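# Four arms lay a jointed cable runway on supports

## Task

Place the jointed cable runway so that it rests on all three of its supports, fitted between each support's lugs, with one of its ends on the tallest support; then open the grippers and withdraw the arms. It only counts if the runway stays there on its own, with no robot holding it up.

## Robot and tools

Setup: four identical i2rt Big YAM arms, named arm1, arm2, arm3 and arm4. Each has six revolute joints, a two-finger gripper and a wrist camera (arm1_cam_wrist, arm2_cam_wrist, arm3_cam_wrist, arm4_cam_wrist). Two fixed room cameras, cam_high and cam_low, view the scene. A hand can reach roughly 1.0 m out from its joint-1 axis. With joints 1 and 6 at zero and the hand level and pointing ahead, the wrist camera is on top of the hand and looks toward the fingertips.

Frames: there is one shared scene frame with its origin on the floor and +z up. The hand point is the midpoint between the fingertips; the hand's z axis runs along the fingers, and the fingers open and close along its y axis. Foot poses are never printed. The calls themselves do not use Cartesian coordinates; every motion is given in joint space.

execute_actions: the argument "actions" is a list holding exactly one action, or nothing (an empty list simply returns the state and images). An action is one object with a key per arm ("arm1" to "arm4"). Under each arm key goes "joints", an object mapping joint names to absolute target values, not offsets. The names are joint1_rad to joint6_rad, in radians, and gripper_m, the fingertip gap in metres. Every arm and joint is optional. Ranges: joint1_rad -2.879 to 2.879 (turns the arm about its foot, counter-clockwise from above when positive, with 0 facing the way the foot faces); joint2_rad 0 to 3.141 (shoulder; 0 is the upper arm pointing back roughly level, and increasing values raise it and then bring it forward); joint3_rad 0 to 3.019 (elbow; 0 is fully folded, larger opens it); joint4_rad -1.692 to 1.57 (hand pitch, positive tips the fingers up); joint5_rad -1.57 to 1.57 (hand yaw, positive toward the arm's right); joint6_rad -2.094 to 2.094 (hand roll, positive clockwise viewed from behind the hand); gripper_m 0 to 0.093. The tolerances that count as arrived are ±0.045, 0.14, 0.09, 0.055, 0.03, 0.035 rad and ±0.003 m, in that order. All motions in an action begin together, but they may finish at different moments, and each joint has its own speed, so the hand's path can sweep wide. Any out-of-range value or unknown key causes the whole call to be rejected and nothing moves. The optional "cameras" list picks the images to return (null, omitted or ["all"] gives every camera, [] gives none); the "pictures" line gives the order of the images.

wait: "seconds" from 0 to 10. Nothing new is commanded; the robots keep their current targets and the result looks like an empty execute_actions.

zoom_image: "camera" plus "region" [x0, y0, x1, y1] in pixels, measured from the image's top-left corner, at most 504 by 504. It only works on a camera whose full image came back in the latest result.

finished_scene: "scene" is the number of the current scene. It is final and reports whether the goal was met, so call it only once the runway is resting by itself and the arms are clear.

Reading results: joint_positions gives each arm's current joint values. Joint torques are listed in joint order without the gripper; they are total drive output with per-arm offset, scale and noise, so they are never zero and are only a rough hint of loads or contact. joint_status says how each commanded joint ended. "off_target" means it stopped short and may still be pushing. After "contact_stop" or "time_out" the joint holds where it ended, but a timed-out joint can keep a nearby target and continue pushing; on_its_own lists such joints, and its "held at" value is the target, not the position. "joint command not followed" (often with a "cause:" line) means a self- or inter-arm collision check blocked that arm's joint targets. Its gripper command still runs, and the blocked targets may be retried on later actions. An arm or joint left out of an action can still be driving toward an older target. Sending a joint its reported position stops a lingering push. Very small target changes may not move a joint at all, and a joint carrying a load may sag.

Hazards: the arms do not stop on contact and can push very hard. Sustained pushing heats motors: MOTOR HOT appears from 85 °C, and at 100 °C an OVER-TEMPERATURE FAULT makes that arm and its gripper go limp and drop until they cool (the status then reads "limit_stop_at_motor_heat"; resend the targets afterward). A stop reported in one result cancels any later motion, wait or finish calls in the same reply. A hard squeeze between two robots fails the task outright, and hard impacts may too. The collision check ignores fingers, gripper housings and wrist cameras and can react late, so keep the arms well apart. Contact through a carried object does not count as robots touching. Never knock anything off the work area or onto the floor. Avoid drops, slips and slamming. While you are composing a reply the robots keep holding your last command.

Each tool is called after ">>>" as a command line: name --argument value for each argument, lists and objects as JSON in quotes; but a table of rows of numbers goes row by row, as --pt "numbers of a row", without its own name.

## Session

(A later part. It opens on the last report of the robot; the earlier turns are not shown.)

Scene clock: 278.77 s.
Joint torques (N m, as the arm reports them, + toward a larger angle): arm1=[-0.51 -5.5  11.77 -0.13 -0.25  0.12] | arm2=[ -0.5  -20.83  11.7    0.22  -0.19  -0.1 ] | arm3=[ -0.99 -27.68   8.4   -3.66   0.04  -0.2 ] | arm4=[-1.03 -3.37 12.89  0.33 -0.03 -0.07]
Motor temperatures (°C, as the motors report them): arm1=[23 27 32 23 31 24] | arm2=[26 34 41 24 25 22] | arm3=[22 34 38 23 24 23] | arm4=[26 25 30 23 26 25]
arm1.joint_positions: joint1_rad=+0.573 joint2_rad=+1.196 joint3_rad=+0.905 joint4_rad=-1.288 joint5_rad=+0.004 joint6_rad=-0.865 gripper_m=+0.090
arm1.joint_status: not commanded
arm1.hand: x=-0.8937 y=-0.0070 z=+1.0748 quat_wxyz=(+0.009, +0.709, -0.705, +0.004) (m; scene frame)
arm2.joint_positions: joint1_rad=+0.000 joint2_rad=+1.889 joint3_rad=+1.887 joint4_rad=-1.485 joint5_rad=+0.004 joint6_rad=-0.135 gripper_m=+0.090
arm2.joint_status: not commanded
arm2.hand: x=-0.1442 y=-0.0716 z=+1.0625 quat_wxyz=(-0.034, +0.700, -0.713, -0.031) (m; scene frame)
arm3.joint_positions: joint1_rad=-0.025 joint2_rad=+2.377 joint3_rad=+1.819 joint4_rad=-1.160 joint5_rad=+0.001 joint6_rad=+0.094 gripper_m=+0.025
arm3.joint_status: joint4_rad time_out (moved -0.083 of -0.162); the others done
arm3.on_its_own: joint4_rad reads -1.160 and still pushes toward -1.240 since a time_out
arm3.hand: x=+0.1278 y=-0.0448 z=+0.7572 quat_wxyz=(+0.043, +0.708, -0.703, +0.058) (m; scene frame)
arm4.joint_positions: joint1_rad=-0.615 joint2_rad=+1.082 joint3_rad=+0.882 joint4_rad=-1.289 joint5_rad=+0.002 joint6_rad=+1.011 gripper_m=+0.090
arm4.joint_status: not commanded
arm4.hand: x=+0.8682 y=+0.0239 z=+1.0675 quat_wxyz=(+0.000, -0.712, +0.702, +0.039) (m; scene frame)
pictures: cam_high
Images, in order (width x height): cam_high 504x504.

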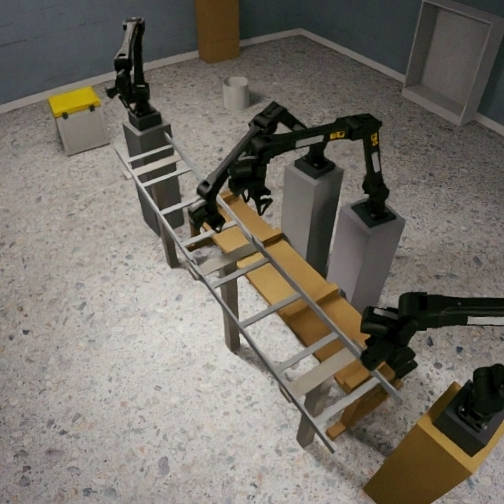

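Moved 2 cm and dropped. Relax the push, then release.

>>> execute_actions --actions '[{"arm3":{"joints":{"joint4_rad":-1.14,"gripper_m":0.09}}}]' --cameras '[]'

>>> execute_actions --actions '[{"arm3":{"joints":{"joint2_rad":1.8,"joint4_rad":-1.5}}}]' --cameras '["cam_high","cam_low"]'

>>> zoom_image --camera "cam_high" --region '[100,130,300,320]'

>>> zoom_image --camera "cam_high" --region '[230,300,430,460]'

>>> zoom_image --camera "cam_low" --region '[0,150,440,260]'

Scene clock: 289.27 s.
Joint torques (N m, as the arm reports them, + toward a larger angle): arm1=[-0.38 -5.52 11.78 -0.12 -0.24  0.13] | arm2=[ -0.43 -20.91  11.9   -0.01  -0.22  -0.07] | arm3=[ -0.58 -18.66   9.32   0.94   0.05  -0.14] | arm4=[-0.99 -3.36 12.89  0.32 -0.03 -0.07]
Motor temperatures (°C, as the motors report them): arm1=[23 27 32 23 31 24] | arm2=[26 33 41 24 25 22] | arm3=[22 35 37 24 24 23] | arm4=[26 25 31 23 26 25]
arm1.joint_positions: joint1_rad=+0.573 joint2_rad=+1.196 joint3_rad=+0.905 joint4_rad=-1.288 joint5_rad=+0.004 joint6_rad=-0.865 gripper_m=+0.090
arm1.joint_status: not commanded
arm1.hand: x=-0.8937 y=-0.0070 z=+1.0748 quat_wxyz=(+0.009, +0.709, -0.705, +0.004) (m; scene frame)
arm2.joint_positions: joint1_rad=+0.000 joint2_rad=+1.889 joint3_rad=+1.887 joint4_rad=-1.485 joint5_rad=+0.004 joint6_rad=-0.135 gripper_m=+0.090
arm2.joint_status: not commanded
arm2.hand: x=-0.1442 y=-0.0716 z=+1.0625 quat_wxyz=(-0.034, +0.700, -0.713, -0.031) (m; scene frame)
arm3.joint_positions: joint1_rad=-0.026 joint2_rad=+2.251 joint3_rad=+1.815 joint4_rad=-1.148 joint5_rad=+0.001 joint6_rad=+0.088 gripper_m=+0.090
arm3.joint_status: all done
arm3.hand: x=+0.1251 y=-0.0194 z=+0.8342 quat_wxyz=(+0.001, +0.711, -0.703, +0.006) (m; scene frame)
arm4.joint_positions: joint1_rad=-0.615 joint2_rad=+1.082 joint3_rad=+0.882 joint4_rad=-1.289 joint5_rad=+0.002 joint6_rad=+1.011 gripper_m=+0.090
arm4.joint_status: not commanded
arm4.hand: x=+0.8682 y=+0.0239 z=+1.0675 quat_wxyz=(+0.000, -0.712, +0.702, +0.039) (m; scene frame)
pictures: none
No camera images: the call's "cameras" was empty. Leave "cameras" out to get every camera's image.

Scene clock: 290.90 s.
Joint torques (N m, as the arm reports them, + toward a larger angle): arm1=[-0.46 -5.51 11.76 -0.12 -0.24  0.13] | arm2=[ -0.57 -21.47  11.87  -0.05  -0.19  -0.02] | arm3=[ -0.93 -16.21   9.71   0.43   0.05  -0.14] | arm4=[-1.   -3.36 12.88  0.33 -0.03 -0.08]
Motor temperatures (°C, as the motors report them): arm1=[23 27 32 23 31 24] | arm2=[26 33 41 24 25 22] | arm3=[22 34 37 24 24 23] | arm4=[26 25 31 23 26 25]
arm1.joint_positions: joint1_rad=+0.573 joint2_rad=+1.196 joint3_rad=+0.905 joint4_rad=-1.288 joint5_rad=+0.004 joint6_rad=-0.865 gripper_m=+0.090
arm1.joint_status: not commanded
arm1.hand: x=-0.8937 y=-0.0070 z=+1.0748 quat_wxyz=(+0.009, +0.709, -0.705, +0.004) (m; scene frame)
arm2.joint_positions: joint1_rad=+0.000 joint2_rad=+1.889 joint3_rad=+1.887 joint4_rad=-1.485 joint5_rad=+0.004 joint6_rad=-0.135 gripper_m=+0.090
arm2.joint_status: not commanded
arm2.hand: x=-0.1442 y=-0.0716 z=+1.0625 quat_wxyz=(-0.034, +0.700, -0.713, -0.031) (m; scene frame)
arm3.joint_positions: joint1_rad=-0.026 joint2_rad=+1.805 joint3_rad=+1.826 joint4_rad=-1.492 joint5_rad=+0.001 joint6_rad=+0.088 gripper_m=+0.090
arm3.joint_status: all done
arm3.hand: x=+0.1311 y=-0.0939 z=+1.1054 quat_wxyz=(-0.035, +0.710, -0.702, -0.038) (m; scene frame)
arm4.joint_positions: joint1_rad=-0.615 joint2_rad=+1.082 joint3_rad=+0.882 joint4_rad=-1.289 joint5_rad=+0.002 joint6_rad=+1.011 gripper_m=+0.090
arm4.joint_status: not commanded
arm4.hand: x=+0.8682 y=+0.0239 z=+1.0675 quat_wxyz=(+0.000, -0.712, +0.702, +0.039) (m; scene frame)
pictures: cam_high, cam_low
Images, in order (width x height): cam_high 504x504, cam_low 504x504.

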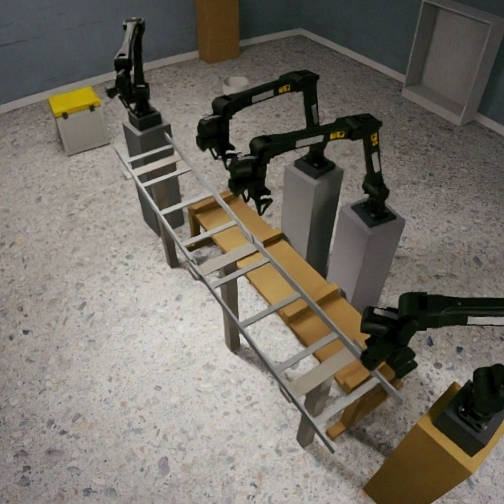

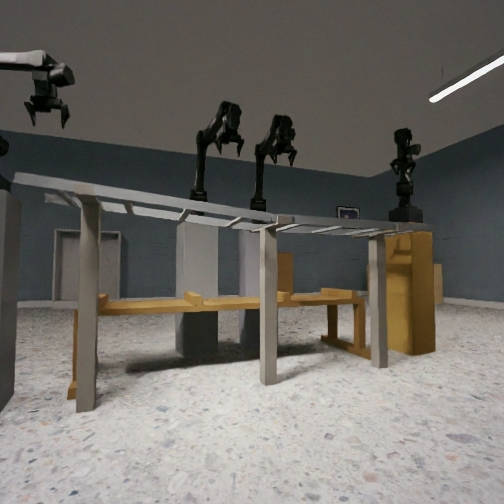

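Region (100, 130, 300, 320) of cam_high's 504x504 image, scaled by 2.520, with more detail than that image has; it fills the top 479 rows of this view, and the rest is white.

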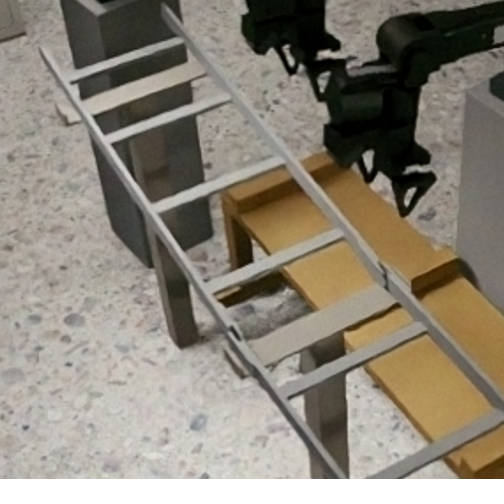

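Region (230, 300, 430, 460) of cam_high's 504x504 image, scaled by 2.520, with more detail than that image has; it fills the top 403 rows of this view, and the rest is white.

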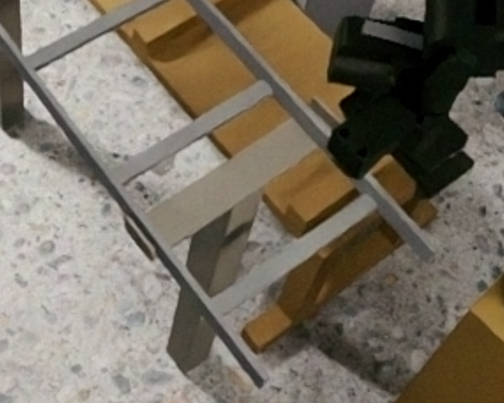

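Region (0, 150, 440, 260) of cam_low's 504x504 image, scaled by 1.145, with more detail than that image has; it fills the top 126 rows of this view, and the rest is white.

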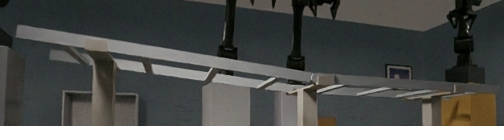

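>>> zoom_image --camera "cam_high" --region '[110,130,200,200]'

>>> zoom_image --camera "cam_low" --region '[0,160,160,230]'

Region (110, 130, 200, 200) of cam_high's 504x504 image, scaled by 5.600, with more detail than that image has.

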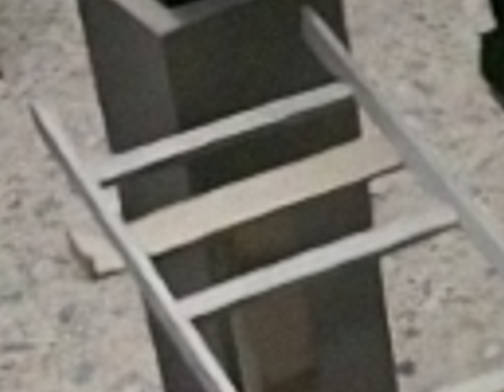

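Region (0, 160, 160, 230) of cam_low's 504x504 image, scaled by 3.150, with more detail than that image has; it fills the top 220 rows of this view, and the rest is white.

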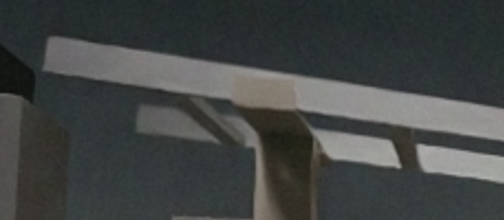

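>>> execute_actions --actions '[{"arm4":{"joints":{"joint1_rad":0.0,"joint6_rad":1.57,"joint2_rad":1.2,"joint3_rad":0.9,"joint4_rad":-1.3}}}]' --cameras '["arm4_cam_wrist","cam_high"]'

Scene clock: 308.57 s.
Joint torques (N m, as the arm reports them, + toward a larger angle): arm1=[-0.43 -5.48 11.75 -0.11 -0.24  0.13] | arm2=[ -0.46 -20.54  11.81   0.17  -0.21  -0.05] | arm3=[ -0.94 -16.03   9.69   0.41   0.05  -0.14] | arm4=[-0.56 -5.53 11.36  0.01  0.07  0.18]
Motor temperatures (°C, as the motors report them): arm1=[23 27 32 23 30 24] | arm2=[26 33 41 24 25 22] | arm3=[22 33 38 23 24 23] | arm4=[26 25 31 23 26 25]
arm1.joint_positions: joint1_rad=+0.573 joint2_rad=+1.196 joint3_rad=+0.905 joint4_rad=-1.288 joint5_rad=+0.004 joint6_rad=-0.865 gripper_m=+0.090
arm1.joint_status: not commanded
arm1.hand: x=-0.8937 y=-0.0070 z=+1.0748 quat_wxyz=(+0.009, +0.709, -0.705, +0.004) (m; scene frame)
arm2.joint_positions: joint1_rad=+0.000 joint2_rad=+1.889 joint3_rad=+1.887 joint4_rad=-1.485 joint5_rad=+0.004 joint6_rad=-0.135 gripper_m=+0.090
arm2.joint_status: not commanded
arm2.hand: x=-0.1442 y=-0.0716 z=+1.0625 quat_wxyz=(-0.034, +0.700, -0.713, -0.031) (m; scene frame)
arm3.joint_positions: joint1_rad=-0.026 joint2_rad=+1.805 joint3_rad=+1.826 joint4_rad=-1.492 joint5_rad=+0.001 joint6_rad=+0.088 gripper_m=+0.090
arm3.joint_status: not commanded
arm3.hand: x=+0.1311 y=-0.0939 z=+1.1054 quat_wxyz=(-0.035, +0.710, -0.702, -0.038) (m; scene frame)
arm4.joint_positions: joint1_rad=+0.000 joint2_rad=+1.196 joint3_rad=+0.882 joint4_rad=-1.289 joint5_rad=+0.000 joint6_rad=+1.558 gripper_m=+0.090
arm4.joint_status: all done
arm4.hand: x=+0.8221 y=-0.1517 z=+1.0332 quat_wxyz=(+0.020, -0.735, +0.678, -0.013) (m; scene frame)
pictures: arm4_cam_wrist, cam_high
Images, in order (width x height): arm4_cam_wrist 504x504, cam_high 504x504.

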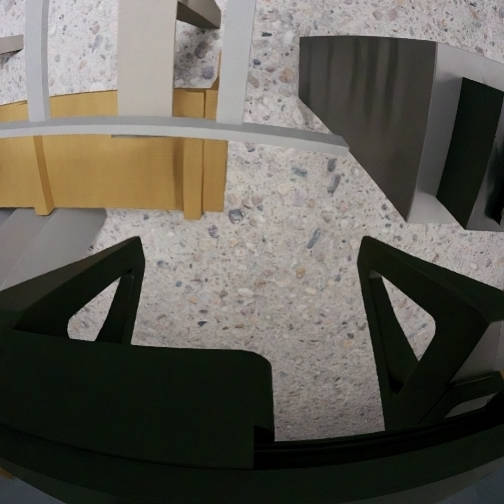

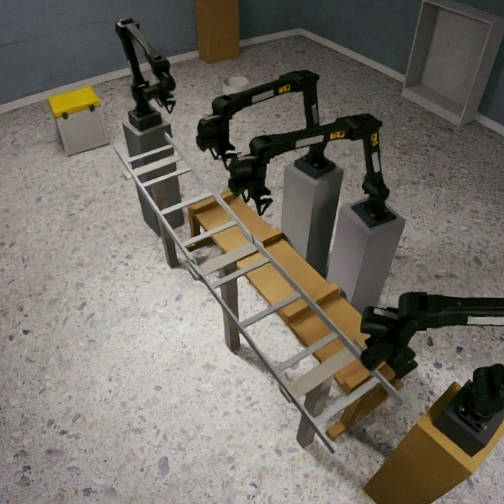

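The lug's thin edge shows just outside the rail. Done.

>>> finished_scene --scene 2

The scene is finished: the task was done.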